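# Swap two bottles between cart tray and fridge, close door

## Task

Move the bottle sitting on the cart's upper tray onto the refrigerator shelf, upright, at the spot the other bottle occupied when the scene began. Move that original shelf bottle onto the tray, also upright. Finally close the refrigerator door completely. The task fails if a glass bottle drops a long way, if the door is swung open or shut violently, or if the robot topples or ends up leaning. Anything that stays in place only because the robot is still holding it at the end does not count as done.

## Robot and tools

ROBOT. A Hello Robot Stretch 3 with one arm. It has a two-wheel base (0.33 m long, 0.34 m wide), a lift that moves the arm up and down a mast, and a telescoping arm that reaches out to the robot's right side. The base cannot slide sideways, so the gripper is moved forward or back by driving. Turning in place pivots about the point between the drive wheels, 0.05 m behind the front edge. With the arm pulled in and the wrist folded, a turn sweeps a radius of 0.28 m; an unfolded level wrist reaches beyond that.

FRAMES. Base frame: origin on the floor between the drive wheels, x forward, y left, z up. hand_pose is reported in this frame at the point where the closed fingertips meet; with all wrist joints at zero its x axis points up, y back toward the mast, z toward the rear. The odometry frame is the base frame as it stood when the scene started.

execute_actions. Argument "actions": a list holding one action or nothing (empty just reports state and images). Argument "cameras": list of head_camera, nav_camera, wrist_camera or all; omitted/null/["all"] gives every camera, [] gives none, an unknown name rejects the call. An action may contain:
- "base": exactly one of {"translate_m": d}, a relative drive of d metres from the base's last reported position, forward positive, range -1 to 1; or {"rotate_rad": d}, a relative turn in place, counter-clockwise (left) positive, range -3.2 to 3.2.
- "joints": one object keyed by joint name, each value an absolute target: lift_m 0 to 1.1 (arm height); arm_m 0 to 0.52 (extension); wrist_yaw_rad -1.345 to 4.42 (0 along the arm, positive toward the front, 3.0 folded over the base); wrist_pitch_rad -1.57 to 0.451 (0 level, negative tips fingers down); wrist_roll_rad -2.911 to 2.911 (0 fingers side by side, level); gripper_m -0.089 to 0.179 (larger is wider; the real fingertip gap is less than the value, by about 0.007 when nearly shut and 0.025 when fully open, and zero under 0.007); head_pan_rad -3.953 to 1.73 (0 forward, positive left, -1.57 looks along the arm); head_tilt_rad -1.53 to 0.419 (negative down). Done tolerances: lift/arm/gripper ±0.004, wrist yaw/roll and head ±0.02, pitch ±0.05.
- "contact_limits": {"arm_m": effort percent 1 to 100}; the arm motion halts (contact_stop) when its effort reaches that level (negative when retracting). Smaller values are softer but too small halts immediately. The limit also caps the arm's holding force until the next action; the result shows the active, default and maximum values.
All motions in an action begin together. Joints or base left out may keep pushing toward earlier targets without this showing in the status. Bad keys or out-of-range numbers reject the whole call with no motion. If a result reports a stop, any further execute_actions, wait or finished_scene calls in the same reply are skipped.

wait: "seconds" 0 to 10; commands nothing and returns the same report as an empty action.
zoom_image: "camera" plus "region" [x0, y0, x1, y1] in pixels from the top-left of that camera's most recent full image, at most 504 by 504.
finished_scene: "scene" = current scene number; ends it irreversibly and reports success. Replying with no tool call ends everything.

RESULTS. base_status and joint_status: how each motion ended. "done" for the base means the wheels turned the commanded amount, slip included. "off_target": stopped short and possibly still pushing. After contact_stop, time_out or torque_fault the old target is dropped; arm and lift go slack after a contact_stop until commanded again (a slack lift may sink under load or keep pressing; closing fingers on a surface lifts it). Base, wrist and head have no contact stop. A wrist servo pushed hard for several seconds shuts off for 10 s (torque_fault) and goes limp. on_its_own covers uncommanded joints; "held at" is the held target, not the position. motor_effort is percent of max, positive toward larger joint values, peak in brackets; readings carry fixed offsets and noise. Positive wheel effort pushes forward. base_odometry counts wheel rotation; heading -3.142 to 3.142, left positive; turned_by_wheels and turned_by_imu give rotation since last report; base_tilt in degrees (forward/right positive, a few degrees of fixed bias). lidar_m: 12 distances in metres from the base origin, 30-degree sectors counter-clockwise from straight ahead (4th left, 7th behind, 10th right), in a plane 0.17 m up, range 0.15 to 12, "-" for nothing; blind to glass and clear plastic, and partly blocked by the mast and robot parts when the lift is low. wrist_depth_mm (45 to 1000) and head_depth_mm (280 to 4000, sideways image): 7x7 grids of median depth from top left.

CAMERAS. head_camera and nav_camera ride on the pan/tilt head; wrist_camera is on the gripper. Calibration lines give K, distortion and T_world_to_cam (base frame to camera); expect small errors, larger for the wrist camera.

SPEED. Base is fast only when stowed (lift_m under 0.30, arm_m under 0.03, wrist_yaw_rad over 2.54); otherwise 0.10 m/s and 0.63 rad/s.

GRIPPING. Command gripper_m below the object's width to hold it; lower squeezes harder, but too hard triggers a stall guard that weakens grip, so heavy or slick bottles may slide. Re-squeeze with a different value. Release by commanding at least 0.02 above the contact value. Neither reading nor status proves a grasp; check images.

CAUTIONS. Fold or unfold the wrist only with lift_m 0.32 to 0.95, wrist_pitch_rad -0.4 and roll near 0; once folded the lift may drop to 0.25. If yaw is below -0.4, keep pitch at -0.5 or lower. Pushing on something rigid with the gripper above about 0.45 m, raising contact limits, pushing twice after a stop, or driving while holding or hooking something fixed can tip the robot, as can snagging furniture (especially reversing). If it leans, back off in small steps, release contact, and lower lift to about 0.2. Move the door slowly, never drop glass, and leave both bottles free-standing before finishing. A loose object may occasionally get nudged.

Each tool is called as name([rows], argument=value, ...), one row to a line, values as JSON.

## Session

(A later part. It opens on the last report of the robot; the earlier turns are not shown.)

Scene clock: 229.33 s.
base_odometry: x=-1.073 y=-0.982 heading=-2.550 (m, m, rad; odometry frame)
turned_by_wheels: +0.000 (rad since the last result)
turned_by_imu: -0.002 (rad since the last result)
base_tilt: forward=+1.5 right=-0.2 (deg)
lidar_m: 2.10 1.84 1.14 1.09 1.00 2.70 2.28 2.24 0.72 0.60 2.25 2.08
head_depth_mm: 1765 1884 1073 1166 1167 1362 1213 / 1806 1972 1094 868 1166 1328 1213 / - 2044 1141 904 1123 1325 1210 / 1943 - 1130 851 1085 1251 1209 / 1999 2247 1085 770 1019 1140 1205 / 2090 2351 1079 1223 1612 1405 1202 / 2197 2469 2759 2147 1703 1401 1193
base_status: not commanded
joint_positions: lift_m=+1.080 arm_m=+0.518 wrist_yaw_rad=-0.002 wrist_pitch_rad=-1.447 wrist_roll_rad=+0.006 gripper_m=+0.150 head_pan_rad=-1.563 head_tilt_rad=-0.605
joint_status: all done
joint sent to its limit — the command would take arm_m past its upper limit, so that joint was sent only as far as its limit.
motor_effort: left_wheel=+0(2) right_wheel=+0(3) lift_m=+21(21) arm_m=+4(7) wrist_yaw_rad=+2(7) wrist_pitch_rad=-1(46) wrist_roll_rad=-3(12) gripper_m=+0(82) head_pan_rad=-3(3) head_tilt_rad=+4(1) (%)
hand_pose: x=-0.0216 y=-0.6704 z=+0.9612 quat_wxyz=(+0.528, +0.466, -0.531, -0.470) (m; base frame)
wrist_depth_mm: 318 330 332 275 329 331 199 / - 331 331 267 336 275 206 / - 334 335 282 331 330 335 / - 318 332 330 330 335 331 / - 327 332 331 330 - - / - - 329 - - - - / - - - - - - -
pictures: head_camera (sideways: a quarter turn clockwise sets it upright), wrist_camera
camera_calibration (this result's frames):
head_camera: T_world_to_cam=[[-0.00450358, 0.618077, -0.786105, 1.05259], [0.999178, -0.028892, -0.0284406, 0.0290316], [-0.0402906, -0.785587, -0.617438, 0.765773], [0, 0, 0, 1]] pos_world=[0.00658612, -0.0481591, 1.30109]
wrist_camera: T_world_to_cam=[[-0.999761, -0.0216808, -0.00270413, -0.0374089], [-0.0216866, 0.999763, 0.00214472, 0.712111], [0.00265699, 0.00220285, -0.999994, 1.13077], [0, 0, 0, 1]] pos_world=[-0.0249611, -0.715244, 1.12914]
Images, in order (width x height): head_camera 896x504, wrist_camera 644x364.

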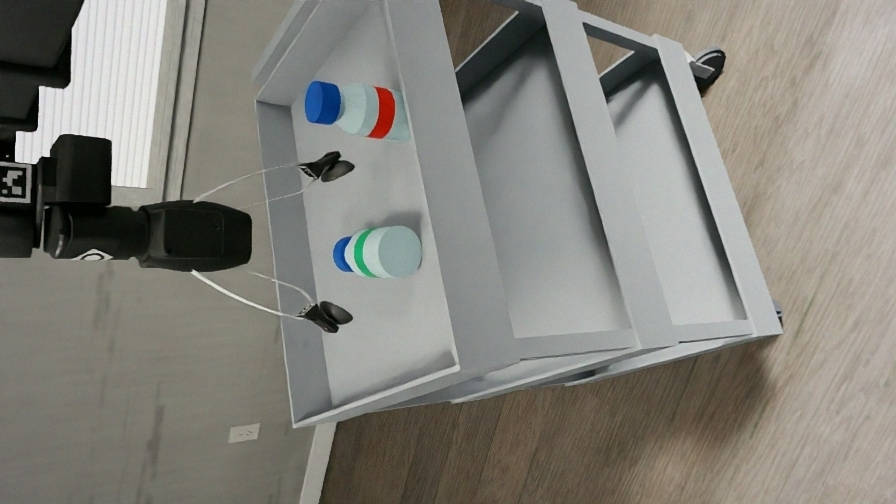

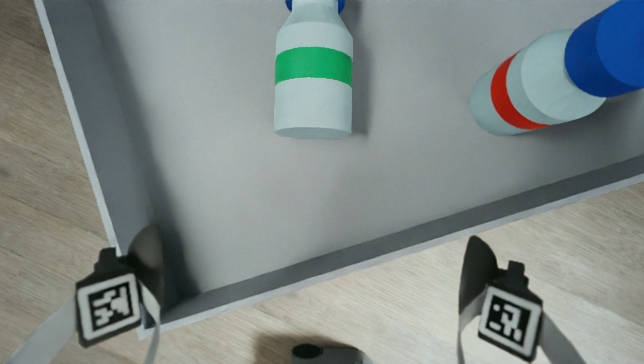

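execute_actions([
  {"base":{"rotate_rad":-0.6},"joints":{"lift_m":1.1,"arm_m":0.2}},
], cameras=[])

execute_actions([
  {"base":{"translate_m":0.3}},
], cameras=[])

execute_actions([
  {"base":{"rotate_rad":0.6}},
], cameras=[])

execute_actions([
  {"base":{"translate_m":-0.25},"joints":{"arm_m":0.5}},
], cameras=["wrist_camera"])

Scene clock: 242.00 s.
base_odometry: x=-1.073 y=-0.982 heading=+3.133 (m, m, rad; odometry frame)
turned_by_wheels: -0.600 (rad since the last result)
turned_by_imu: -0.588 (rad since the last result)
base_tilt: forward=+1.4 right=-0.2 (deg)
lidar_m: 2.08 2.08 1.90 1.25 1.14 0.82 2.70 2.29 2.31 0.76 0.60 0.60
head_depth_mm: 1911 2271 2502 2202 1740 1431 1216 / - 2190 2424 2212 1685 1431 1209 / - - - 2100 1724 1426 1207 / 1815 1997 - 2097 1715 1427 1205 / 1774 1995 1023 1177 1418 1383 1203 / 1746 1936 1063 1229 1131 1307 1202 / 1714 1913 1067 817 1074 1185 1132
base_status: done
joint_positions: lift_m=+1.098 arm_m=+0.200 wrist_yaw_rad=+0.000 wrist_pitch_rad=-1.449 wrist_roll_rad=+0.004 gripper_m=+0.150 head_pan_rad=-1.563 head_tilt_rad=-0.605
joint_status: all done
joint sent to its limit — the command would take lift_m past its upper limit, so that joint was sent only as far as its limit.
motor_effort: left_wheel=+0(4) right_wheel=-1(6) lift_m=+21(22) arm_m=-4(1) wrist_yaw_rad=-1(1) wrist_pitch_rad=+0(1) wrist_roll_rad=-1(3) gripper_m=+0(0) head_pan_rad=-3(3) head_tilt_rad=+2(2) (%)
hand_pose: x=-0.0216 y=-0.3525 z=+0.9795 quat_wxyz=(+0.528, +0.467, -0.530, -0.470) (m; base frame)
wrist_depth_mm: 666 671 979 - - - - / 651 658 959 - - - - / 655 732 - - - - - / - - - - - - - / - - - - - - - / - - - - - - - / - - - - - - -
pictures: none
No camera images: the call's "cameras" was empty. Leave "cameras" out to get every camera's image.

Scene clock: 246.33 s.
base_odometry: x=-1.373 y=-0.980 heading=+3.134 (m, m, rad; odometry frame)
turned_by_wheels: +0.000 (rad since the last result)
turned_by_imu: +0.000 (rad since the last result)
base_tilt: forward=+1.5 right=-0.2 (deg)
lidar_m: 1.78 1.79 1.97 1.75 1.66 1.10 2.98 2.56 2.26 0.45 0.44 2.00
head_depth_mm: 1850 2198 2429 2201 1746 1426 1216 / - 2145 2253 2119 1683 1426 1211 / - - - 1222 1263 1381 1215 / 1764 1942 - 779 1086 1249 1179 / 1718 1920 1129 829 992 918 1090 / 1698 1869 1063 769 625 806 1108 / 1659 1822 1031 822 715 960 1170
base_status: done
joint_positions: lift_m=+1.098 arm_m=+0.200 wrist_yaw_rad=+0.000 wrist_pitch_rad=-1.449 wrist_roll_rad=+0.004 gripper_m=+0.150 head_pan_rad=-1.563 head_tilt_rad=-0.605
joint_status: not commanded
motor_effort: left_wheel=+0(4) right_wheel=-1(5) lift_m=+21(21) arm_m=-4(4) wrist_yaw_rad=-1(0) wrist_pitch_rad=+0(0) wrist_roll_rad=-1(2) gripper_m=+0(1) head_pan_rad=-3(3) head_tilt_rad=+3(3) (%)
hand_pose: x=-0.0216 y=-0.3525 z=+0.9795 quat_wxyz=(+0.528, +0.467, -0.530, -0.470) (m; base frame)
wrist_depth_mm: 344 353 349 665 - - - / - 353 346 673 - - - / - 334 635 - - - - / - - - - - - - / - - - - - - - / - - - - - - - / - - - - - - -
pictures: none
No camera images: the call's "cameras" was empty. Leave "cameras" out to get every camera's image.

Scene clock: 248.27 s.
base_odometry: x=-1.373 y=-0.980 heading=-2.550 (m, m, rad; odometry frame)
turned_by_wheels: +0.600 (rad since the last result)
turned_by_imu: +0.586 (rad since the last result)
base_tilt: forward=+1.4 right=-0.2 (deg)
lidar_m: 1.80 1.90 1.75 1.25 1.10 2.57 2.57 0.82 0.44 0.47 1.93 1.78
head_depth_mm: 1638 1893 1055 756 686 928 1145 / - 1979 1519 839 609 825 1121 / - - - 793 1028 903 1066 / 1866 2101 - 1034 1145 1319 1203 / 1948 2211 2475 2222 1706 1413 1205 / 2025 2290 2578 2175 1698 1408 1202 / 2122 2440 2630 2153 1701 1402 1199
base_status: done
joint_positions: lift_m=+1.098 arm_m=+0.200 wrist_yaw_rad=+0.000 wrist_pitch_rad=-1.449 wrist_roll_rad=+0.004 gripper_m=+0.150 head_pan_rad=-1.563 head_tilt_rad=-0.605
joint_status: not commanded
motor_effort: left_wheel=-1(4) right_wheel=+1(5) lift_m=+21(21) arm_m=-4(4) wrist_yaw_rad=+0(0) wrist_pitch_rad=+0(0) wrist_roll_rad=-2(2) gripper_m=+0(0) head_pan_rad=-3(2) head_tilt_rad=+2(4) (%)
hand_pose: x=-0.0216 y=-0.3525 z=+0.9795 quat_wxyz=(+0.528, +0.467, -0.530, -0.470) (m; base frame)
wrist_depth_mm: - - - 864 355 350 354 / - - - - 351 358 354 / - - - - 354 350 - / - - - - - - - / - - - - - - - / - - - - - - - / - - - - - - -
pictures: none
No camera images: the call's "cameras" was empty. Leave "cameras" out to get every camera's image.

Scene clock: 252.10 s.
base_odometry: x=-1.165 y=-0.841 heading=-2.550 (m, m, rad; odometry frame)
turned_by_wheels: +0.000 (rad since the last result)
turned_by_imu: -0.002 (rad since the last result)
base_tilt: forward=+1.5 right=-0.2 (deg)
lidar_m: 2.04 2.00 1.30 1.20 1.10 2.32 2.74 2.07 0.53 0.44 0.44 2.01
head_depth_mm: 1598 1728 1042 811 1038 1109 1200 / 1620 1801 1082 752 1001 975 1166 / 1750 1879 1041 836 685 947 1143 / 1785 2083 1028 748 650 897 1115 / 1847 2068 2220 828 628 875 1040 / 1920 2184 2364 828 718 1342 1206 / 2012 2266 2592 2158 1701 1403 1198
base_status: done
joint_positions: lift_m=+1.098 arm_m=+0.500 wrist_yaw_rad=+0.000 wrist_pitch_rad=-1.449 wrist_roll_rad=+0.004 gripper_m=+0.150 head_pan_rad=-1.563 head_tilt_rad=-0.605
joint_status: all done
motor_effort: left_wheel=-1(3) right_wheel=+1(1) lift_m=+21(21) arm_m=+4(4) wrist_yaw_rad=+1(1) wrist_pitch_rad=+0(0) wrist_roll_rad=-1(1) gripper_m=+0(0) head_pan_rad=-3(3) head_tilt_rad=+2(2) (%)
hand_pose: x=-0.0216 y=-0.6519 z=+0.9795 quat_wxyz=(+0.528, +0.467, -0.530, -0.470) (m; base frame)
wrist_depth_mm: 319 348 351 346 351 349 356 / 329 344 347 354 352 348 355 / 327 347 348 352 352 352 344 / 327 347 349 298 350 351 350 / - 344 350 286 349 282 352 / - - 349 291 347 245 209 / - 352 349 348 349 328 292
pictures: wrist_camera
camera_calibration (this result's frames):
wrist_camera: T_world_to_cam=[[-0.999698, -0.0244222, -0.00256102, -0.0388743], [-0.0244311, 0.999695, 0.00350939, 0.692138], [0.00247454, 0.0035709, -0.999991, 1.14985], [0, 0, 0, 1]] pos_world=[-0.0247982, -0.696982, 1.14731]
Images, in order (width x height): wrist_camera 644x364.

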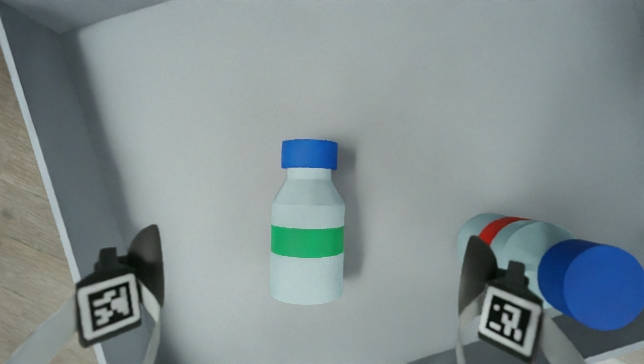

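execute_actions([
  {"joints":{"lift_m":0.948,"gripper_m":0.12}},
], cameras=["wrist_camera"])

execute_actions([
  {"joints":{"gripper_m":0.008}},
], cameras=[])

execute_actions([
  {"joints":{"lift_m":0.98}},
], cameras=["wrist_camera"])

Scene clock: 263.30 s.
base_odometry: x=-1.165 y=-0.841 heading=-2.550 (m, m, rad; odometry frame)
turned_by_wheels: +0.000 (rad since the last result)
turned_by_imu: -0.001 (rad since the last result)
base_tilt: forward=+1.5 right=-0.2 (deg)
lidar_m: 2.03 2.01 1.30 1.20 1.10 2.33 2.74 2.07 0.53 0.44 0.44 2.01
head_depth_mm: 1575 1709 - - 1032 1114 1199 / 1638 1747 1050 751 1001 975 1164 / 1700 - 1046 838 684 946 1142 / 1769 1964 - 748 650 897 1117 / 1843 2078 2244 826 627 872 1042 / 1937 2178 2366 826 717 1338 1200 / 2016 2282 2597 2148 1709 1400 1197
base_status: not commanded
joint_positions: lift_m=+0.948 arm_m=+0.500 wrist_yaw_rad=+0.000 wrist_pitch_rad=-1.449 wrist_roll_rad=+0.004 gripper_m=+0.120 head_pan_rad=-1.563 head_tilt_rad=-0.605
joint_status: all done
motor_effort: left_wheel=-1(1) right_wheel=+2(1) lift_m=+15(21) arm_m=+4(4) wrist_yaw_rad=-1(0) wrist_pitch_rad=+0(0) wrist_roll_rad=-1(1) gripper_m=+0(84) head_pan_rad=-3(3) head_tilt_rad=+2(3) (%)
hand_pose: x=-0.0216 y=-0.6519 z=+0.8297 quat_wxyz=(+0.528, +0.467, -0.530, -0.470) (m; base frame)
wrist_depth_mm: 201 201 202 203 203 202 203 / 200 201 201 201 202 202 203 / 200 201 201 143 203 203 203 / 199 202 201 146 202 203 202 / 199 202 146 135 201 201 201 / 201 200 141 133 200 202 176 / 200 200 143 134 201 201 184
pictures: wrist_camera
camera_calibration (this result's frames):
wrist_camera: T_world_to_cam=[[-0.999698, -0.0244229, -0.00256099, -0.0392585], [-0.0244318, 0.999695, 0.00350939, 0.692667], [0.0024745, 0.00357091, -0.999991, 1.00003], [0, 0, 0, 1]] pos_world=[-0.0247982, -0.696986, 0.99749]
Images, in order (width x height): wrist_camera 644x364.

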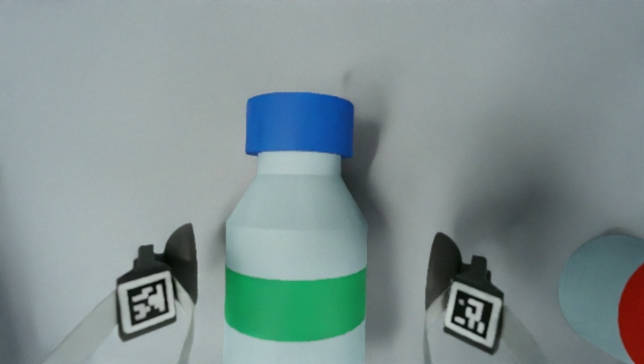

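Scene clock: 264.90 s.
base_odometry: x=-1.165 y=-0.841 heading=-2.550 (m, m, rad; odometry frame)
turned_by_wheels: +0.000 (rad since the last result)
turned_by_imu: +0.000 (rad since the last result)
base_tilt: forward=+1.5 right=-0.2 (deg)
lidar_m: 2.04 2.01 1.30 1.20 1.10 2.32 2.74 2.08 0.53 0.44 0.44 2.01
head_depth_mm: 1583 1714 - - 1035 1114 1202 / 1642 1751 1048 753 1003 974 1165 / 1694 - 1048 836 725 946 1141 / 1775 1965 1011 745 651 896 1114 / 1852 2081 2207 828 626 873 1041 / 1931 2169 2354 825 718 1336 1198 / 2024 2285 2584 2148 1710 1405 1192
base_status: not commanded
joint_positions: lift_m=+0.948 arm_m=+0.500 wrist_yaw_rad=+0.000 wrist_pitch_rad=-1.447 wrist_roll_rad=+0.004 gripper_m=+0.009 head_pan_rad=-1.563 head_tilt_rad=-0.605
joint_status: all done
motor_effort: left_wheel=-1(1) right_wheel=-1(2) lift_m=+15(15) arm_m=+4(4) wrist_yaw_rad=+1(0) wrist_pitch_rad=-1(1) wrist_roll_rad=-2(2) gripper_m=-21(94) head_pan_rad=-2(3) head_tilt_rad=+2(3) (%)
hand_pose: x=-0.0216 y=-0.6524 z=+0.8296 quat_wxyz=(+0.529, +0.467, -0.531, -0.470) (m; base frame)
wrist_depth_mm: 200 202 200 201 200 203 203 / 200 200 201 201 203 202 202 / 199 201 200 141 202 203 203 / 199 201 200 145 202 201 201 / 200 201 152 134 201 200 202 / 200 199 139 133 200 201 177 / 200 199 175 132 202 201 183
pictures: none
No camera images: the call's "cameras" was empty. Leave "cameras" out to get every camera's image.

Scene clock: 265.97 s.
base_odometry: x=-1.165 y=-0.841 heading=-2.550 (m, m, rad; odometry frame)
turned_by_wheels: +0.000 (rad since the last result)
turned_by_imu: +0.000 (rad since the last result)
base_tilt: forward=+1.5 right=-0.2 (deg)
lidar_m: 2.04 2.01 1.30 1.20 1.10 2.32 2.74 2.07 0.53 0.44 0.44 2.01
head_depth_mm: 1580 1688 - 722 1034 1117 1202 / 1632 - 1071 752 1002 974 1166 / 1675 1949 1052 834 685 944 1139 / 1776 2005 1017 738 650 897 1114 / 1851 2081 2251 827 626 873 1041 / 1925 2178 2352 828 719 1343 1197 / 2022 2280 2587 2146 1700 1401 1199
base_status: not commanded
joint_positions: lift_m=+0.980 arm_m=+0.500 wrist_yaw_rad=+0.000 wrist_pitch_rad=-1.449 wrist_roll_rad=+0.004 gripper_m=+0.009 head_pan_rad=-1.563 head_tilt_rad=-0.605
joint_status: all done
motor_effort: left_wheel=-1(1) right_wheel=+1(1) lift_m=+23(23) arm_m=+3(3) wrist_yaw_rad=+0(1) wrist_pitch_rad=+0(1) wrist_roll_rad=-2(2) gripper_m=-20(20) head_pan_rad=-3(2) head_tilt_rad=+3(2) (%)
hand_pose: x=-0.0216 y=-0.6520 z=+0.8611 quat_wxyz=(+0.528, +0.467, -0.530, -0.470) (m; base frame)
wrist_depth_mm: 233 230 231 230 234 232 233 / 230 231 231 232 235 233 233 / 230 230 232 140 233 231 233 / 230 230 229 145 230 232 234 / 230 232 232 135 230 232 219 / 230 229 140 133 234 233 175 / 230 229 230 133 231 232 183
pictures: wrist_camera
camera_calibration (this result's frames):
wrist_camera: T_world_to_cam=[[-0.999698, -0.0244229, -0.00255593, -0.0391844], [-0.0244313, 0.999696, 0.0033037, 0.692815], [0.00247447, 0.00336515, -0.999991, 1.03135], [0, 0, 0, 1]] pos_world=[-0.0247982, -0.697032, 1.02895]
Images, in order (width x height): wrist_camera 644x364.

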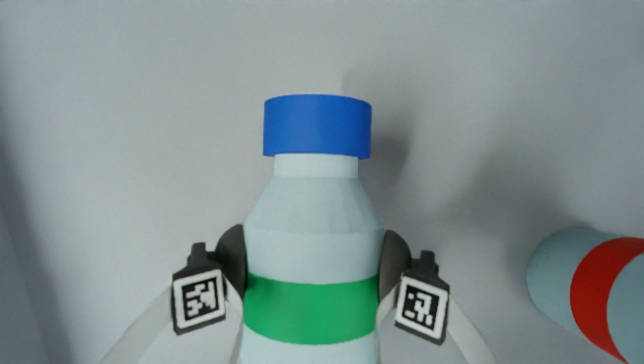

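execute_actions([
  {"joints":{"lift_m":1.03,"wrist_pitch_rad":0.18}},
], cameras=[])

execute_actions([
  {"base":{"rotate_rad":1.51},"joints":{"arm_m":0.0}},
], cameras=[])

execute_actions([
  {"base":{"translate_m":0.77},"joints":{"lift_m":0.3}},
], cameras=[])

execute_actions([
  {"base":{"rotate_rad":1.45},"joints":{"lift_m":0.1,"head_tilt_rad":-0.9}},
], cameras=[])

execute_actions([
  {"base":{"translate_m":0.1}},
], cameras=["wrist_camera","head_camera"])

Scene clock: 277.80 s.
base_odometry: x=-1.165 y=-0.841 heading=-2.550 (m, m, rad; odometry frame)
turned_by_wheels: +0.000 (rad since the last result)
turned_by_imu: -0.001 (rad since the last result)
base_tilt: forward=+1.4 right=-0.1 (deg)
lidar_m: 2.04 2.01 1.30 1.20 1.10 2.32 2.74 2.08 0.53 0.44 0.44 2.01
head_depth_mm: 1551 - 1035 812 1033 1116 1198 / 1579 1830 1084 753 1003 978 1165 / 1648 1949 1058 836 724 944 1134 / 759 2033 1026 833 650 896 1112 / 1839 2067 2213 829 626 872 1039 / 1924 2184 2337 825 717 1346 1198 / 2029 2306 2596 2160 1695 1403 1197
base_status: not commanded
joint_positions: lift_m=+1.030 arm_m=+0.500 wrist_yaw_rad=+0.000 wrist_pitch_rad=+0.113 wrist_roll_rad=+0.004 gripper_m=+0.009 head_pan_rad=-1.563 head_tilt_rad=-0.605
joint_status: wrist_pitch_rad off_target (ended at +0.113, target +0.180); the others done
motor_effort: left_wheel=-1(1) right_wheel=+0(1) lift_m=+22(25) arm_m=+3(3) wrist_yaw_rad=+0(1) wrist_pitch_rad=+22(22) wrist_roll_rad=-2(2) gripper_m=-20(20) head_pan_rad=-3(2) head_tilt_rad=+2(2) (%)
hand_pose: x=-0.0215 y=-0.9020 z=+1.1733 quat_wxyz=(+0.705, -0.040, -0.707, +0.040) (m; base frame)
wrist_depth_mm: - - - - - - 976 / - - - - - - 945 / - - - 140 - - 958 / - - - 145 - - 962 / - - - 134 - - 988 / - - 140 132 - - 938 / - - - 132 - - 924
pictures: none
No camera images: the call's "cameras" was empty. Leave "cameras" out to get every camera's image.

Scene clock: 282.67 s.
base_odometry: x=-1.165 y=-0.841 heading=-1.040 (m, m, rad; odometry frame)
turned_by_wheels: +1.510 (rad since the last result)
turned_by_imu: +1.477 (rad since the last result)
base_tilt: forward=+1.5 right=-0.2 (deg)
lidar_m: 1.30 0.97 2.77 2.32 2.13 0.56 0.44 0.44 2.01 2.02 2.08 1.85
head_depth_mm: 1652 1817 - - - - 1192 / 1700 1870 - - - - 1213 / 1675 321 - - - - 1208 / 1713 320 - - 1715 1402 1207 / 1876 2078 2393 2170 1702 1411 1201 / 1930 2175 2482 2171 1710 1412 1195 / 2007 2278 2554 2154 1699 1407 1199
base_status: done
joint_positions: lift_m=+1.030 arm_m=+0.000 wrist_yaw_rad=+0.001 wrist_pitch_rad=+0.114 wrist_roll_rad=+0.004 gripper_m=+0.009 head_pan_rad=-1.563 head_tilt_rad=-0.605
joint_status: all done
motor_effort: left_wheel=-1(5) right_wheel=+1(10) lift_m=+22(22) arm_m=-4(8) wrist_yaw_rad=+1(2) wrist_pitch_rad=+21(22) wrist_roll_rad=-2(2) gripper_m=-20(20) head_pan_rad=-3(3) head_tilt_rad=+3(2) (%)
hand_pose: x=-0.0212 y=-0.4026 z=+1.1737 quat_wxyz=(+0.705, -0.040, -0.707, +0.040) (m; base frame)
wrist_depth_mm: - - - - - - - / - - - - - - - / - - - 142 - - - / - - - 145 - - - / - - - 134 - - - / - - 139 132 - - - / - - - 131 - - -
pictures: none
No camera images: the call's "cameras" was empty. Leave "cameras" out to get every camera's image.

Scene clock: 291.53 s.
base_odometry: x=-0.775 y=-1.505 heading=-1.040 (m, m, rad; odometry frame)
turned_by_wheels: +0.000 (rad since the last result)
turned_by_imu: +0.000 (rad since the last result)
base_tilt: forward=+1.4 right=-0.3 (deg)
lidar_m: 0.78 0.54 0.48 0.48 2.93 1.46 1.19 2.53 2.27 2.03 1.25 0.56
head_depth_mm: 1863 2066 2317 2218 1740 1432 1217 / 1916 2131 2397 2201 1715 1420 1217 / 1984 2195 2499 2193 1729 1424 1210 / 2051 2303 2560 2193 1724 1418 1132 / 2111 2371 2634 2183 1702 1416 1204 / 1958 2113 2288 2145 1703 1405 1199 / 1640 1747 1864 1955 1695 1403 1198
base_status: done
joint_positions: lift_m=+0.300 arm_m=+0.000 wrist_yaw_rad=+0.001 wrist_pitch_rad=+0.115 wrist_roll_rad=+0.004 gripper_m=+0.009 head_pan_rad=-1.563 head_tilt_rad=-0.605
joint_status: all done
motor_effort: left_wheel=-2(0) right_wheel=+1(6) lift_m=+17(19) arm_m=-4(4) wrist_yaw_rad=+0(1) wrist_pitch_rad=+21(21) wrist_roll_rad=-2(2) gripper_m=-20(20) head_pan_rad=-3(3) head_tilt_rad=+3(2) (%)
hand_pose: x=-0.0213 y=-0.4026 z=+0.4442 quat_wxyz=(+0.705, -0.040, -0.707, +0.041) (m; base frame)
wrist_depth_mm: 894 - - - - - - / 892 - - - - - - / 909 - - 141 - - - / 930 - - 145 - - - / 926 - - 134 - - - / 934 - 139 132 - - - / 921 960 873 133 979 - -
pictures: none
No camera images: the call's "cameras" was empty. Leave "cameras" out to get every camera's image.

Scene clock: 294.80 s.
base_odometry: x=-0.775 y=-1.505 heading=+0.410 (m, m, rad; odometry frame)
turned_by_wheels: +1.450 (rad since the last result)
turned_by_imu: +1.418 (rad since the last result)
base_tilt: forward=+1.5 right=-0.2 (deg)
lidar_m: 0.48 2.82 2.66 1.19 1.24 2.27 2.26 1.35 0.56 0.56 0.58 0.48
head_depth_mm: 473 541 1310 1572 1425 1255 1125 / 777 613 688 870 1421 1257 1142 / 799 667 1120 971 1263 1246 1150 / 796 665 1116 1014 1305 1243 - / 786 682 1106 1359 1330 1240 1110 / 781 679 1077 1236 1329 1236 1105 / 747 803 925 1040 1205 1214 1100
base_status: done
joint_positions: lift_m=+0.100 arm_m=+0.000 wrist_yaw_rad=+0.000 wrist_pitch_rad=+0.115 wrist_roll_rad=+0.004 gripper_m=+0.009 head_pan_rad=-1.563 head_tilt_rad=-0.889
joint_status: all done
motor_effort: left_wheel=-1(5) right_wheel=+2(6) lift_m=+17(18) arm_m=-4(4) wrist_yaw_rad=-1(0) wrist_pitch_rad=+21(21) wrist_roll_rad=-1(2) gripper_m=-20(20) head_pan_rad=-3(2) head_tilt_rad=-5(23) (%)
hand_pose: x=-0.0213 y=-0.4026 z=+0.2443 quat_wxyz=(+0.705, -0.040, -0.707, +0.041) (m; base frame)
wrist_depth_mm: 409 482 475 452 422 296 771 / 408 531 709 626 560 294 743 / 410 533 796 141 711 294 767 / 404 539 785 146 730 294 765 / 404 544 689 134 378 298 773 / 404 484 139 132 303 294 755 / 390 371 349 132 319 292 640
pictures: none
No camera images: the call's "cameras" was empty. Leave "cameras" out to get every camera's image.

Scene clock: 296.90 s.
base_odometry: x=-0.684 y=-1.465 heading=+0.410 (m, m, rad; odometry frame)
turned_by_wheels: +0.000 (rad since the last result)
turned_by_imu: +0.000 (rad since the last result)
base_tilt: forward=+1.5 right=-0.3 (deg)
lidar_m: 0.38 2.20 2.64 1.24 1.22 2.37 2.36 1.38 0.60 0.76 0.46 0.38
head_depth_mm: 810 656 727 847 1428 1257 1124 / 807 675 1113 975 1230 1257 1141 / 799 668 1123 1016 1321 1249 1154 / 792 688 1117 1016 1317 1244 - / 786 684 1109 1360 1338 1240 1110 / 734 780 940 1063 1310 1232 1110 / 615 669 778 877 959 1057 1090
base_status: done
joint_positions: lift_m=+0.100 arm_m=+0.000 wrist_yaw_rad=+0.000 wrist_pitch_rad=+0.115 wrist_roll_rad=+0.004 gripper_m=+0.009 head_pan_rad=-1.563 head_tilt_rad=-0.889
joint_status: not commanded
motor_effort: left_wheel=-2(2) right_wheel=+1(6) lift_m=+17(17) arm_m=-4(4) wrist_yaw_rad=+0(2) wrist_pitch_rad=+21(21) wrist_roll_rad=-1(2) gripper_m=-20(20) head_pan_rad=-3(3) head_tilt_rad=-4(6) (%)
hand_pose: x=-0.0213 y=-0.4026 z=+0.2443 quat_wxyz=(+0.705, -0.040, -0.707, +0.041) (m; base frame)
wrist_depth_mm: 342 411 466 456 455 417 298 / 351 400 583 626 665 456 296 / 350 408 573 140 721 454 297 / 356 414 654 145 729 448 300 / 354 419 528 134 728 438 296 / 359 405 140 133 485 425 292 / 358 396 366 132 333 349 297
pictures: head_camera (sideways: a quarter turn clockwise sets it upright), wrist_camera
camera_calibration (this result's frames):
head_camera: T_world_to_cam=[[-0.00594285, 0.813176, -0.581987, 0.786603], [0.999106, -0.0195387, -0.0375024, 0.0408172], [-0.0418673, -0.58169, -0.812333, 1.01925], [0, 0, 0, 1]] pos_world=[0.00656713, -0.0459631, 1.28729]
wrist_camera: T_world_to_cam=[[-0.999667, -0.00380995, 0.0255178, -0.0329442], [-0.0255564, 0.0104657, -0.999619, 0.292222], [0.00354143, -0.999938, -0.0105596, -0.231886], [0, 0, 0, 1]] pos_world=[-0.0246439, -0.235055, 0.290503]
Images, in order (width x height): head_camera 896x504, wrist_camera 644x364.

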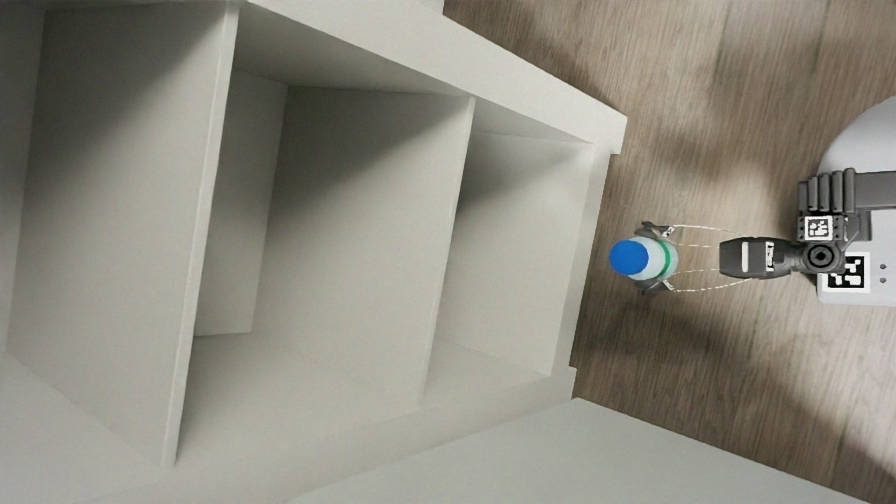

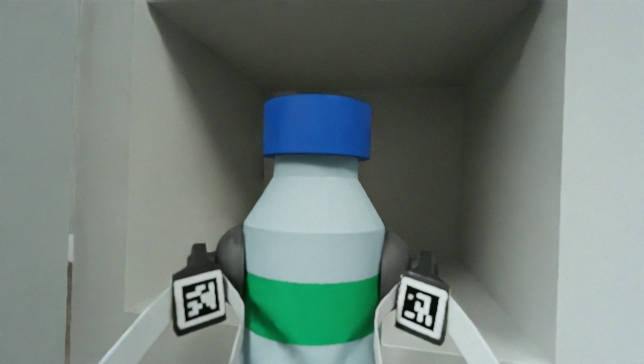

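execute_actions([
  {"base":{"translate_m":0.04},"joints":{"arm_m":0.35}},
], cameras=[])

execute_actions([
  {"joints":{"lift_m":0.045}},
], cameras=[])

Scene clock: 305.53 s.
base_odometry: x=-0.647 y=-1.449 heading=+0.410 (m, m, rad; odometry frame)
turned_by_wheels: +0.000 (rad since the last result)
turned_by_imu: -0.002 (rad since the last result)
base_tilt: forward=+1.5 right=-0.2 (deg)
lidar_m: 0.34 2.15 2.63 1.26 1.24 2.41 2.40 1.39 0.62 0.68 0.41 0.34
head_depth_mm: 813 659 890 877 1401 1258 1125 / 805 675 1129 999 1269 1251 1139 / 800 671 1120 1020 1323 1250 - / 791 686 1114 1014 1331 1242 1151 / 785 908 1080 1245 1333 1236 1114 / 684 686 849 1005 1196 1215 1112 / 570 645 730 782 856 941 1056
base_status: done
joint_positions: lift_m=+0.100 arm_m=+0.350 wrist_yaw_rad=+0.000 wrist_pitch_rad=+0.115 wrist_roll_rad=+0.004 gripper_m=+0.009 head_pan_rad=-1.563 head_tilt_rad=-0.889
joint_status: all done
motor_effort: left_wheel=-2(1) right_wheel=+2(4) lift_m=+16(17) arm_m=+4(4) wrist_yaw_rad=-1(0) wrist_pitch_rad=+21(21) wrist_roll_rad=-2(1) gripper_m=-20(20) head_pan_rad=-3(3) head_tilt_rad=-5(6) (%)
hand_pose: x=-0.0213 y=-0.7520 z=+0.2443 quat_wxyz=(+0.705, -0.040, -0.707, +0.041) (m; base frame)
wrist_depth_mm: 203 263 407 441 423 402 385 / 203 266 412 450 425 402 378 / 203 266 390 141 425 400 381 / 205 267 422 145 425 403 379 / 206 270 344 133 416 406 385 / 207 257 139 132 417 400 383 / 209 261 292 133 324 355 356
pictures: none
No camera images: the call's "cameras" was empty. Leave "cameras" out to get every camera's image.

Scene clock: 306.87 s.
base_odometry: x=-0.647 y=-1.449 heading=+0.410 (m, m, rad; odometry frame)
turned_by_wheels: +0.000 (rad since the last result)
turned_by_imu: +0.000 (rad since the last result)
base_tilt: forward=+1.4 right=-0.2 (deg)
lidar_m: 0.34 2.15 2.64 1.26 1.24 2.41 2.40 1.39 0.62 0.68 0.41 0.34
head_depth_mm: 812 657 887 875 1397 1259 1128 / 807 674 1124 1000 1275 1255 1136 / 797 671 1119 1021 1316 1244 - / 792 685 1115 1015 1330 1241 1150 / 783 907 1081 1254 1338 1241 1112 / 684 688 849 1005 1201 1212 1110 / 570 645 729 784 854 943 1056
base_status: not commanded
joint_positions: lift_m=+0.045 arm_m=+0.350 wrist_yaw_rad=+0.000 wrist_pitch_rad=+0.119 wrist_roll_rad=+0.004 gripper_m=+0.009 head_pan_rad=-1.563 head_tilt_rad=-0.889
joint_status: all done
motor_effort: left_wheel=-2(1) right_wheel=+1(1) lift_m=+15(17) arm_m=+4(4) wrist_yaw_rad=+0(0) wrist_pitch_rad=+20(21) wrist_roll_rad=-1(1) gripper_m=-20(20) head_pan_rad=-3(3) head_tilt_rad=-4(5) (%)
hand_pose: x=-0.0213 y=-0.7520 z=+0.1904 quat_wxyz=(+0.705, -0.042, -0.707, +0.042) (m; base frame)
wrist_depth_mm: 201 263 405 448 424 403 384 / 203 264 417 451 422 400 382 / 203 265 389 140 423 403 384 / 205 268 421 145 424 406 377 / 205 266 341 134 426 403 381 / 206 261 139 132 325 360 372 / 201 219 198 132 217 239 243
pictures: none
No camera images: the call's "cameras" was empty. Leave "cameras" out to get every camera's image.

execute_actions([
  {"joints":{"gripper_m":0.13,"lift_m":0.04,"wrist_pitch_rad":0.14}},
], cameras=[])

execute_actions([
  {"joints":{"arm_m":0.0}},
], cameras=["wrist_camera"])

execute_actions([
  {"joints":{"lift_m":0.34,"wrist_pitch_rad":-0.4,"gripper_m":0.0}},
], cameras=[])

execute_actions([
  {"joints":{"wrist_yaw_rad":3.0}},
], cameras=[])

Scene clock: 316.43 s.
base_odometry: x=-0.647 y=-1.449 heading=+0.410 (m, m, rad; odometry frame)
turned_by_wheels: +0.000 (rad since the last result)
turned_by_imu: -0.001 (rad since the last result)
base_tilt: forward=+1.5 right=-0.2 (deg)
lidar_m: 0.34 2.16 2.63 1.26 1.24 2.41 2.40 1.39 0.62 0.67 0.41 0.34
head_depth_mm: 812 658 888 880 1395 1260 1124 / 807 674 1125 997 1276 1250 1139 / 802 672 1122 1016 1319 1250 - / 792 686 1113 1244 1333 1246 1147 / 784 908 1081 1220 1337 1243 1111 / 684 686 849 1004 1201 1217 1106 / 569 646 728 782 854 940 1057
base_status: not commanded
joint_positions: lift_m=+0.042 arm_m=+0.350 wrist_yaw_rad=+0.001 wrist_pitch_rad=+0.135 wrist_roll_rad=-0.008 gripper_m=+0.130 head_pan_rad=-1.563 head_tilt_rad=-0.889
joint_status: lift_m contact_stop (moved -0.003 of -0.005); the others done
on_its_own: lift_m is slack since a contact_stop, until your next command for it
motor_effort: left_wheel=+0(1) right_wheel=-1(1) lift_m=+18(17) arm_m=+3(3) wrist_yaw_rad=-1(2) wrist_pitch_rad=+2(20) wrist_roll_rad=+5(6) gripper_m=+0(77) head_pan_rad=-3(3) head_tilt_rad=-5(4) (%)
hand_pose: x=-0.0211 y=-0.7519 z=+0.1916 quat_wxyz=(+0.709, -0.047, -0.702, +0.048) (m; base frame)
wrist_depth_mm: 200 259 403 456 425 409 389 / 201 262 404 462 436 407 390 / 203 265 383 139 424 409 380 / 205 268 387 144 424 407 389 / 206 253 338 133 421 407 384 / 206 - 291 129 343 396 370 / 203 209 205 129 242 230 259
pictures: none
No camera images: the call's "cameras" was empty. Leave "cameras" out to get every camera's image.

not run: a stop came earlier in this reply.

not run: a stop came earlier in this reply.

not run: a stop came earlier in this reply.

execute_actions([
  {"joints":{"arm_m":0.0,"lift_m":0.055}},
], cameras=["wrist_camera"])

execute_actions([
  {"joints":{"lift_m":0.34,"wrist_pitch_rad":-0.4,"gripper_m":0.0}},
], cameras=[])

execute_actions([
  {"joints":{"wrist_yaw_rad":3.0}},
], cameras=[])

Scene clock: 328.27 s.
base_odometry: x=-0.647 y=-1.449 heading=+0.410 (m, m, rad; odometry frame)
turned_by_wheels: +0.000 (rad since the last result)
turned_by_imu: -0.002 (rad since the last result)
base_tilt: forward=+1.4 right=-0.3 (deg)
lidar_m: 0.34 2.15 2.64 1.26 1.25 2.41 2.40 1.39 0.62 0.67 0.41 0.34
head_depth_mm: 814 658 889 874 1389 1258 1123 / 805 675 1129 997 1273 1252 1135 / 799 673 1120 1016 1320 1245 1153 / 795 688 1113 1255 1328 1264 - / 783 909 1083 1243 1332 1243 1110 / 683 686 849 1002 1199 1217 1107 / 570 646 730 783 854 942 1054
base_status: not commanded
joint_positions: lift_m=+0.055 arm_m=+0.040 wrist_yaw_rad=-0.002 wrist_pitch_rad=+0.134 wrist_roll_rad=-0.005 gripper_m=+0.130 head_pan_rad=-1.563 head_tilt_rad=-0.889
joint_status: arm_m contact_stop (moved -0.310 of -0.350); the others done
on_its_own: arm_m is slack since a contact_stop, until your next command for it (your +0.000 is given up)
motor_effort: left_wheel=-1(1) right_wheel=+2(1) lift_m=+15(20) arm_m=+0(32) wrist_yaw_rad=+1(2) wrist_pitch_rad=+2(16) wrist_roll_rad=+3(5) gripper_m=+0(0) head_pan_rad=-3(3) head_tilt_rad=-5(5) (%)
hand_pose: x=-0.0218 y=-0.4421 z=+0.2043 quat_wxyz=(+0.707, -0.048, -0.704, +0.047) (m; base frame)
wrist_depth_mm: 308 371 489 532 524 486 334 / 310 370 530 747 700 589 329 / 311 365 551 755 708 575 326 / 310 370 552 713 715 570 324 / 313 363 566 449 714 583 324 / 307 - 391 408 424 440 315 / 296 350 328 314 299 285 280
pictures: wrist_camera
ARM HIT: the arm struck its own base hard.
camera_calibration (this result's frames):
wrist_camera: T_world_to_cam=[[-0.999406, -0.000264622, 0.0344708, -0.0328091], [-0.0344672, -0.00874979, -0.999368, 0.243966], [0.000566068, -0.999962, 0.00873546, -0.27586], [0, 0, 0, 1]] pos_world=[-0.0242247, -0.273723, 0.247352]
Images, in order (width x height): wrist_camera 644x364.

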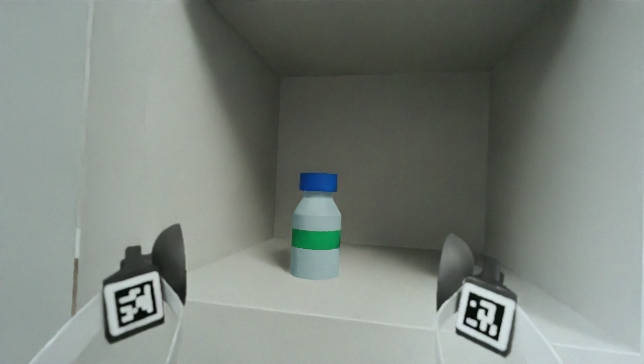

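not run: a stop came earlier in this reply.

not run: a stop came earlier in this reply.

execute_actions([
  {"joints":{"lift_m":0.34,"wrist_pitch_rad":-1.0,"gripper_m":0.0,"arm_m":0.04}},
], cameras=[])

execute_actions([
  {"base":{"rotate_rad":-1.82},"joints":{"wrist_pitch_rad":-1.4}},
], cameras=[])

execute_actions([
  {"base":{"translate_m":-0.4}},
], cameras=[])

execute_actions([
  {"base":{"rotate_rad":1.61}},
], cameras=[])

execute_actions([
  {"base":{"translate_m":0.3}},
], cameras=["nav_camera","head_camera"])

Scene clock: 346.97 s.
base_odometry: x=-0.647 y=-1.449 heading=+0.410 (m, m, rad; odometry frame)
turned_by_wheels: +0.000 (rad since the last result)
turned_by_imu: -0.002 (rad since the last result)
base_tilt: forward=+1.4 right=-0.2 (deg)
lidar_m: 0.34 2.16 2.63 1.26 1.24 2.40 2.39 1.39 0.61 0.67 0.41 0.34
head_depth_mm: 812 658 891 875 1402 1256 1125 / 804 674 1125 997 1271 1254 1136 / 798 689 1121 1016 1323 1272 - / 792 687 1113 1248 1335 1286 - / 785 925 1080 1251 1335 1244 1111 / 686 686 850 1000 1202 1210 1108 / 570 645 731 782 856 943 1055
base_status: not commanded
joint_positions: lift_m=+0.340 arm_m=+0.040 wrist_yaw_rad=+0.000 wrist_pitch_rad=-1.006 wrist_roll_rad=-0.004 gripper_m=+0.000 head_pan_rad=-1.563 head_tilt_rad=-0.889
joint_status: all done
motor_effort: left_wheel=-1(1) right_wheel=+1(2) lift_m=+21(29) arm_m=-4(32) wrist_yaw_rad=-1(1) wrist_pitch_rad=+2(31) wrist_roll_rad=+3(3) gripper_m=-2(83) head_pan_rad=-2(3) head_tilt_rad=-5(5) (%)
hand_pose: x=-0.0217 y=-0.3019 z=+0.2491 quat_wxyz=(+0.621, +0.342, -0.618, -0.341) (m; base frame)
wrist_depth_mm: 310 417 423 418 426 418 317 / 324 444 517 448 411 396 355 / 336 487 504 496 491 455 488 / 348 450 459 467 457 464 472 / 368 421 435 440 434 434 440 / 389 395 393 - 402 410 415 / 369 372 377 373 378 379 381
pictures: none
ARM HIT: the arm struck its own base hard.
No camera images: the call's "cameras" was empty. Leave "cameras" out to get every camera's image.

Scene clock: 350.83 s.
base_odometry: x=-0.647 y=-1.449 heading=-1.410 (m, m, rad; odometry frame)
turned_by_wheels: -1.820 (rad since the last result)
turned_by_imu: -1.783 (rad since the last result)
base_tilt: forward=+1.5 right=-0.3 (deg)
lidar_m: 0.61 0.51 0.36 0.34 2.45 2.73 1.40 1.23 2.52 2.40 1.70 0.62
head_depth_mm: 2253 2373 1940 1634 1429 1258 1122 / 2253 2348 1925 1630 1419 1248 1135 / 2245 2339 1912 1628 1415 1270 - / 2219 2300 1895 1620 1406 1265 - / 2228 2309 1903 1617 1405 1244 1111 / 2203 2300 1884 1598 1393 1241 1104 / 2204 2273 1886 1591 1394 1231 1106
base_status: done
joint_positions: lift_m=+0.340 arm_m=+0.040 wrist_yaw_rad=+0.000 wrist_pitch_rad=-1.399 wrist_roll_rad=-0.004 gripper_m=+0.000 head_pan_rad=-1.563 head_tilt_rad=-0.889
joint_status: all done
motor_effort: left_wheel=+1(3) right_wheel=-1(4) lift_m=+21(21) arm_m=-4(4) wrist_yaw_rad=+0(0) wrist_pitch_rad=+0(2) wrist_roll_rad=+2(2) gripper_m=-2(2) head_pan_rad=-2(3) head_tilt_rad=-5(4) (%)
hand_pose: x=-0.0216 y=-0.2054 z=+0.2219 quat_wxyz=(+0.542, +0.456, -0.540, -0.455) (m; base frame)
wrist_depth_mm: 396 404 401 393 402 398 404 / 396 396 390 397 396 394 401 / 383 390 386 393 397 396 398 / 386 386 391 387 387 394 392 / 382 387 391 387 386 387 393 / 380 378 384 - - 384 387 / 373 378 - - - - 383
pictures: none
No camera images: the call's "cameras" was empty. Leave "cameras" out to get every camera's image.

Scene clock: 356.07 s.
base_odometry: x=-0.711 y=-1.054 heading=-1.410 (m, m, rad; odometry frame)
turned_by_wheels: +0.000 (rad since the last result)
turned_by_imu: -0.003 (rad since the last result)
base_tilt: forward=+1.5 right=-0.2 (deg)
lidar_m: 1.01 0.48 0.47 2.37 1.98 2.32 1.07 0.93 0.93 2.41 2.30 1.63
head_depth_mm: 2268 2374 1935 1640 1415 1255 1125 / 2262 2371 1927 1627 1418 1250 1139 / 2251 2327 1916 1626 1412 1267 - / 2234 2313 1898 1618 1408 1264 - / 2256 2315 1888 1624 1398 1242 1114 / 2212 2303 1883 1604 1393 1234 1104 / 2210 2265 1867 1587 1387 1226 1104
base_status: done
joint_positions: lift_m=+0.340 arm_m=+0.040 wrist_yaw_rad=+0.000 wrist_pitch_rad=-1.399 wrist_roll_rad=-0.004 gripper_m=+0.000 head_pan_rad=-1.563 head_tilt_rad=-0.889
joint_status: not commanded
motor_effort: left_wheel=+0(2) right_wheel=-1(4) lift_m=+21(21) arm_m=-4(4) wrist_yaw_rad=-1(0) wrist_pitch_rad=+0(0) wrist_roll_rad=+2(3) gripper_m=-2(2) head_pan_rad=-2(2) head_tilt_rad=-4(4) (%)
hand_pose: x=-0.0216 y=-0.2054 z=+0.2219 quat_wxyz=(+0.542, +0.456, -0.540, -0.455) (m; base frame)
wrist_depth_mm: 393 396 398 404 398 408 405 / 393 388 393 397 395 400 398 / 390 386 395 398 392 390 397 / 392 387 384 388 384 390 393 / 381 387 384 388 386 392 390 / 380 383 383 - - 383 382 / 377 371 - - - - 383
pictures: none
No camera images: the call's "cameras" was empty. Leave "cameras" out to get every camera's image.

Scene clock: 359.60 s.
base_odometry: x=-0.711 y=-1.054 heading=+0.200 (m, m, rad; odometry frame)
turned_by_wheels: +1.610 (rad since the last result)
turned_by_imu: +1.575 (rad since the last result)
base_tilt: forward=+1.5 right=-0.2 (deg)
lidar_m: 2.36 1.99 2.30 1.05 0.93 0.93 2.41 2.23 1.61 1.01 0.47 0.47
head_depth_mm: 1426 1676 1891 1630 1422 1258 1122 / 904 1556 1869 1635 1417 1250 1139 / 1147 1279 1356 1564 1413 1272 - / 1296 1356 1663 1556 1410 1259 - / 1298 1344 1621 1550 1398 1240 1111 / 1271 1302 1457 1536 1397 1233 1109 / 910 1011 1067 1070 1076 1172 1106
base_status: done
joint_positions: lift_m=+0.340 arm_m=+0.040 wrist_yaw_rad=+0.000 wrist_pitch_rad=-1.399 wrist_roll_rad=-0.004 gripper_m=+0.000 head_pan_rad=-1.563 head_tilt_rad=-0.889
joint_status: not commanded
motor_effort: left_wheel=-1(4) right_wheel=+1(3) lift_m=+21(21) arm_m=-4(4) wrist_yaw_rad=+0(1) wrist_pitch_rad=+0(0) wrist_roll_rad=+2(2) gripper_m=-2(2) head_pan_rad=-3(3) head_tilt_rad=-5(5) (%)
hand_pose: x=-0.0216 y=-0.2053 z=+0.2219 quat_wxyz=(+0.542, +0.456, -0.540, -0.455) (m; base frame)
wrist_depth_mm: 394 396 400 402 396 405 407 / 392 391 396 402 400 401 401 / 391 388 394 394 397 399 398 / 384 384 391 387 392 394 389 / 386 382 385 389 389 386 385 / 384 379 378 - - 384 385 / 372 379 - - - - 382
pictures: none
No camera images: the call's "cameras" was empty. Leave "cameras" out to get every camera's image.

Scene clock: 363.83 s.
base_odometry: x=-0.417 y=-0.994 heading=+0.200 (m, m, rad; odometry frame)
turned_by_wheels: +0.000 (rad since the last result)
turned_by_imu: +0.000 (rad since the last result)
base_tilt: forward=+1.5 right=-0.2 (deg)
lidar_m: 2.07 1.70 2.30 2.20 1.13 1.13 2.71 2.22 1.10 0.33 0.34 2.15
head_depth_mm: 1265 1293 1354 1576 1419 1258 1127 / 1303 1368 1646 1569 1420 1249 1141 / 1292 1356 1676 1560 1412 1269 - / 922 1276 1591 1536 1402 1267 - / 379 331 396 507 707 1187 1111 / - 314 382 1506 1390 1238 1106 / 1407 1625 1785 1561 1393 1234 1106
base_status: done
joint_positions: lift_m=+0.340 arm_m=+0.040 wrist_yaw_rad=+0.000 wrist_pitch_rad=-1.399 wrist_roll_rad=-0.004 gripper_m=+0.000 head_pan_rad=-1.563 head_tilt_rad=-0.889
joint_status: not commanded
motor_effort: left_wheel=-2(0) right_wheel=+1(6) lift_m=+22(21) arm_m=-4(4) wrist_yaw_rad=+1(0) wrist_pitch_rad=+0(0) wrist_roll_rad=+3(2) gripper_m=-2(2) head_pan_rad=-3(3) head_tilt_rad=-5(5) (%)
hand_pose: x=-0.0216 y=-0.2053 z=+0.2219 quat_wxyz=(+0.542, +0.456, -0.540, -0.455) (m; base frame)
wrist_depth_mm: 398 170 190 403 401 402 400 / 392 393 256 396 396 402 402 / 393 381 392 392 396 394 393 / 383 385 389 388 390 394 393 / 382 384 381 382 386 391 386 / 379 380 377 - - 384 389 / 378 373 - - - - 381
pictures: head_camera (sideways: a quarter turn clockwise sets it upright), nav_camera (sideways: a quarter turn counterclockwise sets it upright)
camera_calibration (this result's frames):
head_camera: T_world_to_cam=[[-0.00591719, 0.813529, -0.581495, 0.785961], [0.999105, -0.0195507, -0.0375188, 0.0408385], [-0.0418912, -0.581196, -0.812685, 1.01971], [0, 0, 0, 1]] pos_world=[0.00656546, -0.0459543, 1.28726]
nav_camera: T_world_to_cam=[[-0.0305019, -0.765963, 0.642161, -0.792774], [-0.999389, 0.0343569, -0.00648921, 0.0641106], [-0.0170922, -0.641966, -0.766542, 0.95397], [0, 0, 0, 1]] pos_world=[0.0561957, 0.00297892, 1.24076]
Images, in order (width x height): head_camera 896x504, nav_camera 672x504.

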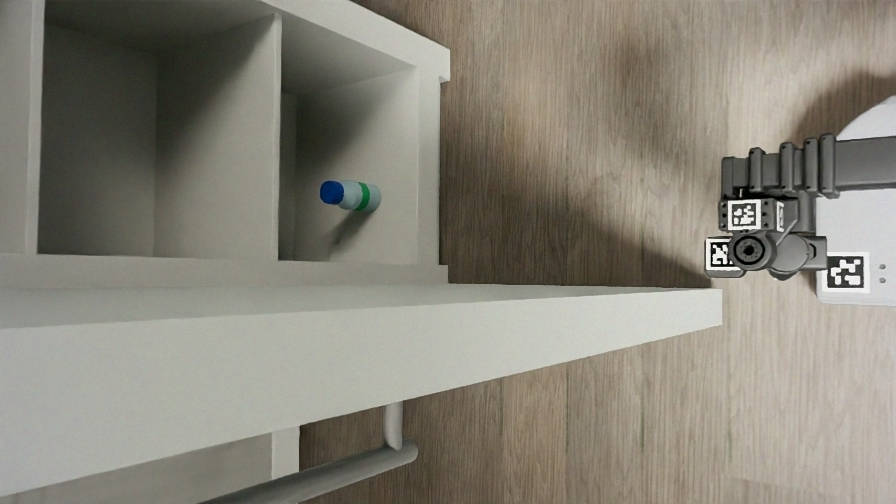

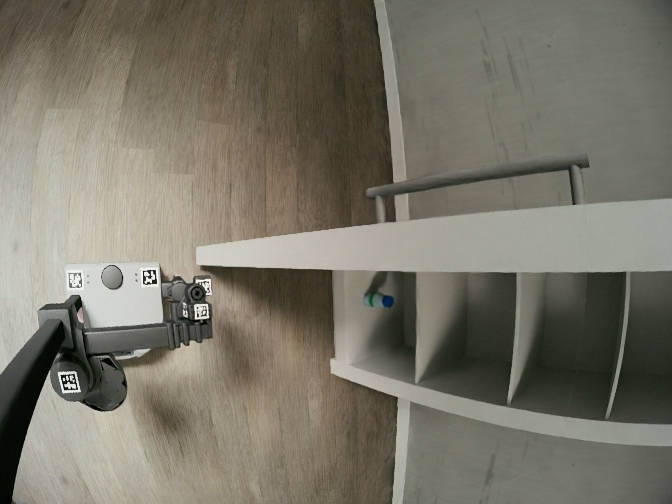

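execute_actions([
  {"base":{"translate_m":0.3}},
], cameras=[])

execute_actions([
  {"joints":{"arm_m":0.35}},
], cameras=[])

execute_actions([
  {"base":{"translate_m":-0.5}},
], cameras=["nav_camera"])

Scene clock: 375.17 s.
base_odometry: x=-0.123 y=-0.935 heading=+0.200 (m, m, rad; odometry frame)
turned_by_wheels: +0.000 (rad since the last result)
turned_by_imu: -0.001 (rad since the last result)
base_tilt: forward=+1.5 right=-0.2 (deg)
lidar_m: 1.77 1.42 2.21 2.21 1.33 1.33 3.03 2.22 0.39 0.78 1.60 1.84
head_depth_mm: 580 576 511 569 673 1262 1126 / 840 832 826 821 812 1197 1136 / 1384 1578 1699 1463 1358 1243 - / 1410 1657 1865 1621 1406 1256 - / 1415 1660 1853 1608 1398 1240 1109 / 1407 1665 1849 1604 1397 1233 1109 / 1404 1658 1849 1591 1381 1230 1105
base_status: done
joint_positions: lift_m=+0.340 arm_m=+0.040 wrist_yaw_rad=+0.000 wrist_pitch_rad=-1.399 wrist_roll_rad=-0.004 gripper_m=+0.000 head_pan_rad=-1.563 head_tilt_rad=-0.889
joint_status: not commanded
motor_effort: left_wheel=-1(2) right_wheel=+1(4) lift_m=+21(21) arm_m=-4(4) wrist_yaw_rad=+0(1) wrist_pitch_rad=+0(0) wrist_roll_rad=+3(2) gripper_m=-2(2) head_pan_rad=-2(3) head_tilt_rad=-5(4) (%)
hand_pose: x=-0.0216 y=-0.2053 z=+0.2219 quat_wxyz=(+0.542, +0.456, -0.540, -0.455) (m; base frame)
wrist_depth_mm: 398 395 401 395 400 331 219 / 394 393 396 398 403 327 228 / 385 388 390 398 388 400 390 / 389 386 387 392 393 396 389 / 381 385 377 384 386 385 381 / 374 382 378 - - 385 385 / 373 379 - - - - 381
pictures: none
No camera images: the call's "cameras" was empty. Leave "cameras" out to get every camera's image.

Scene clock: 378.67 s.
base_odometry: x=-0.123 y=-0.935 heading=+0.200 (m, m, rad; odometry frame)
turned_by_wheels: +0.000 (rad since the last result)
turned_by_imu: -0.001 (rad since the last result)
base_tilt: forward=+1.5 right=-0.3 (deg)
lidar_m: 1.76 1.42 2.21 2.20 1.33 1.33 3.01 2.22 0.39 0.78 1.61 1.83
head_depth_mm: 580 577 510 569 673 1255 1127 / 838 833 825 819 815 1190 1131 / 1384 1587 1701 1453 1246 1205 - / 1413 1661 1861 1637 1361 1244 1148 / 1408 1664 1837 1611 1399 1245 1112 / 1406 1657 1849 1602 1392 1233 1108 / 1413 1653 1841 1588 1389 1235 1108
base_status: not commanded
joint_positions: lift_m=+0.340 arm_m=+0.350 wrist_yaw_rad=+0.000 wrist_pitch_rad=-1.399 wrist_roll_rad=-0.003 gripper_m=+0.000 head_pan_rad=-1.563 head_tilt_rad=-0.889
joint_status: all done
motor_effort: left_wheel=-1(1) right_wheel=+1(1) lift_m=+21(21) arm_m=+4(2) wrist_yaw_rad=+0(0) wrist_pitch_rad=+0(0) wrist_roll_rad=+2(2) gripper_m=-2(3) head_pan_rad=-3(2) head_tilt_rad=-5(4) (%)
hand_pose: x=-0.0216 y=-0.5146 z=+0.2219 quat_wxyz=(+0.542, +0.456, -0.540, -0.455) (m; base frame)
wrist_depth_mm: 400 398 395 401 400 325 216 / 390 390 398 396 394 326 216 / 391 387 391 395 389 316 212 / 384 382 386 385 387 314 212 / 375 388 383 382 385 312 211 / 385 384 383 - 378 308 208 / 373 376 372 378 378 304 206
pictures: none
No camera images: the call's "cameras" was empty. Leave "cameras" out to get every camera's image.

Scene clock: 384.90 s.
base_odometry: x=-0.613 y=-1.034 heading=+0.200 (m, m, rad; odometry frame)
turned_by_wheels: +0.000 (rad since the last result)
turned_by_imu: -0.002 (rad since the last result)
base_tilt: forward=+1.4 right=-0.2 (deg)
lidar_m: 2.26 1.89 2.30 2.22 1.00 1.00 2.51 2.23 0.95 0.92 0.95 2.18
head_depth_mm: 805 1017 1879 1640 1422 1256 1125 / 820 965 1180 1568 1416 1253 1139 / 820 966 1178 1478 1397 1247 - / 821 961 1176 1446 1360 1241 1149 / 817 963 1169 1494 1399 1235 1117 / 817 962 1208 1541 1394 1238 1107 / 872 1658 1837 1588 1390 1230 1105
base_status: done
joint_positions: lift_m=+0.340 arm_m=+0.350 wrist_yaw_rad=+0.000 wrist_pitch_rad=-1.400 wrist_roll_rad=-0.002 gripper_m=+0.000 head_pan_rad=-1.564 head_tilt_rad=-0.889
joint_status: not commanded
motor_effort: left_wheel=-1(8) right_wheel=+1(26) lift_m=+21(21) arm_m=+3(4) wrist_yaw_rad=+0(0) wrist_pitch_rad=+0(0) wrist_roll_rad=+2(2) gripper_m=-2(2) head_pan_rad=-2(3) head_tilt_rad=-4(4) (%)
hand_pose: x=-0.0216 y=-0.5145 z=+0.2219 quat_wxyz=(+0.541, +0.456, -0.540, -0.455) (m; base frame)
wrist_depth_mm: 396 400 399 401 398 402 401 / 392 389 391 395 396 401 399 / 384 385 386 393 392 393 393 / 384 386 390 388 392 385 390 / 384 386 386 382 385 384 385 / 379 382 387 - 384 381 385 / 376 377 379 375 384 379 379
pictures: nav_camera (sideways: a quarter turn counterclockwise sets it upright)
camera_calibration (this result's frames):
nav_camera: T_world_to_cam=[[-0.030853, -0.765976, 0.642128, -0.792728], [-0.999373, 0.0348155, -0.00648739, 0.0641081], [-0.0173868, -0.641925, -0.76657, 0.954008], [0, 0, 0, 1]] pos_world=[0.0561971, 0.0029586, 1.24076]
Images, in order (width x height): nav_camera 672x504.

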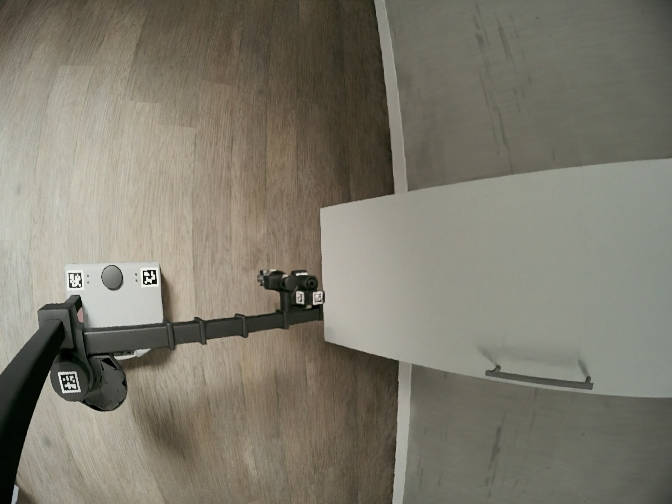

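The door swung shut by itself.

finished_scene(scene=1)

The scene is finished: the task was done.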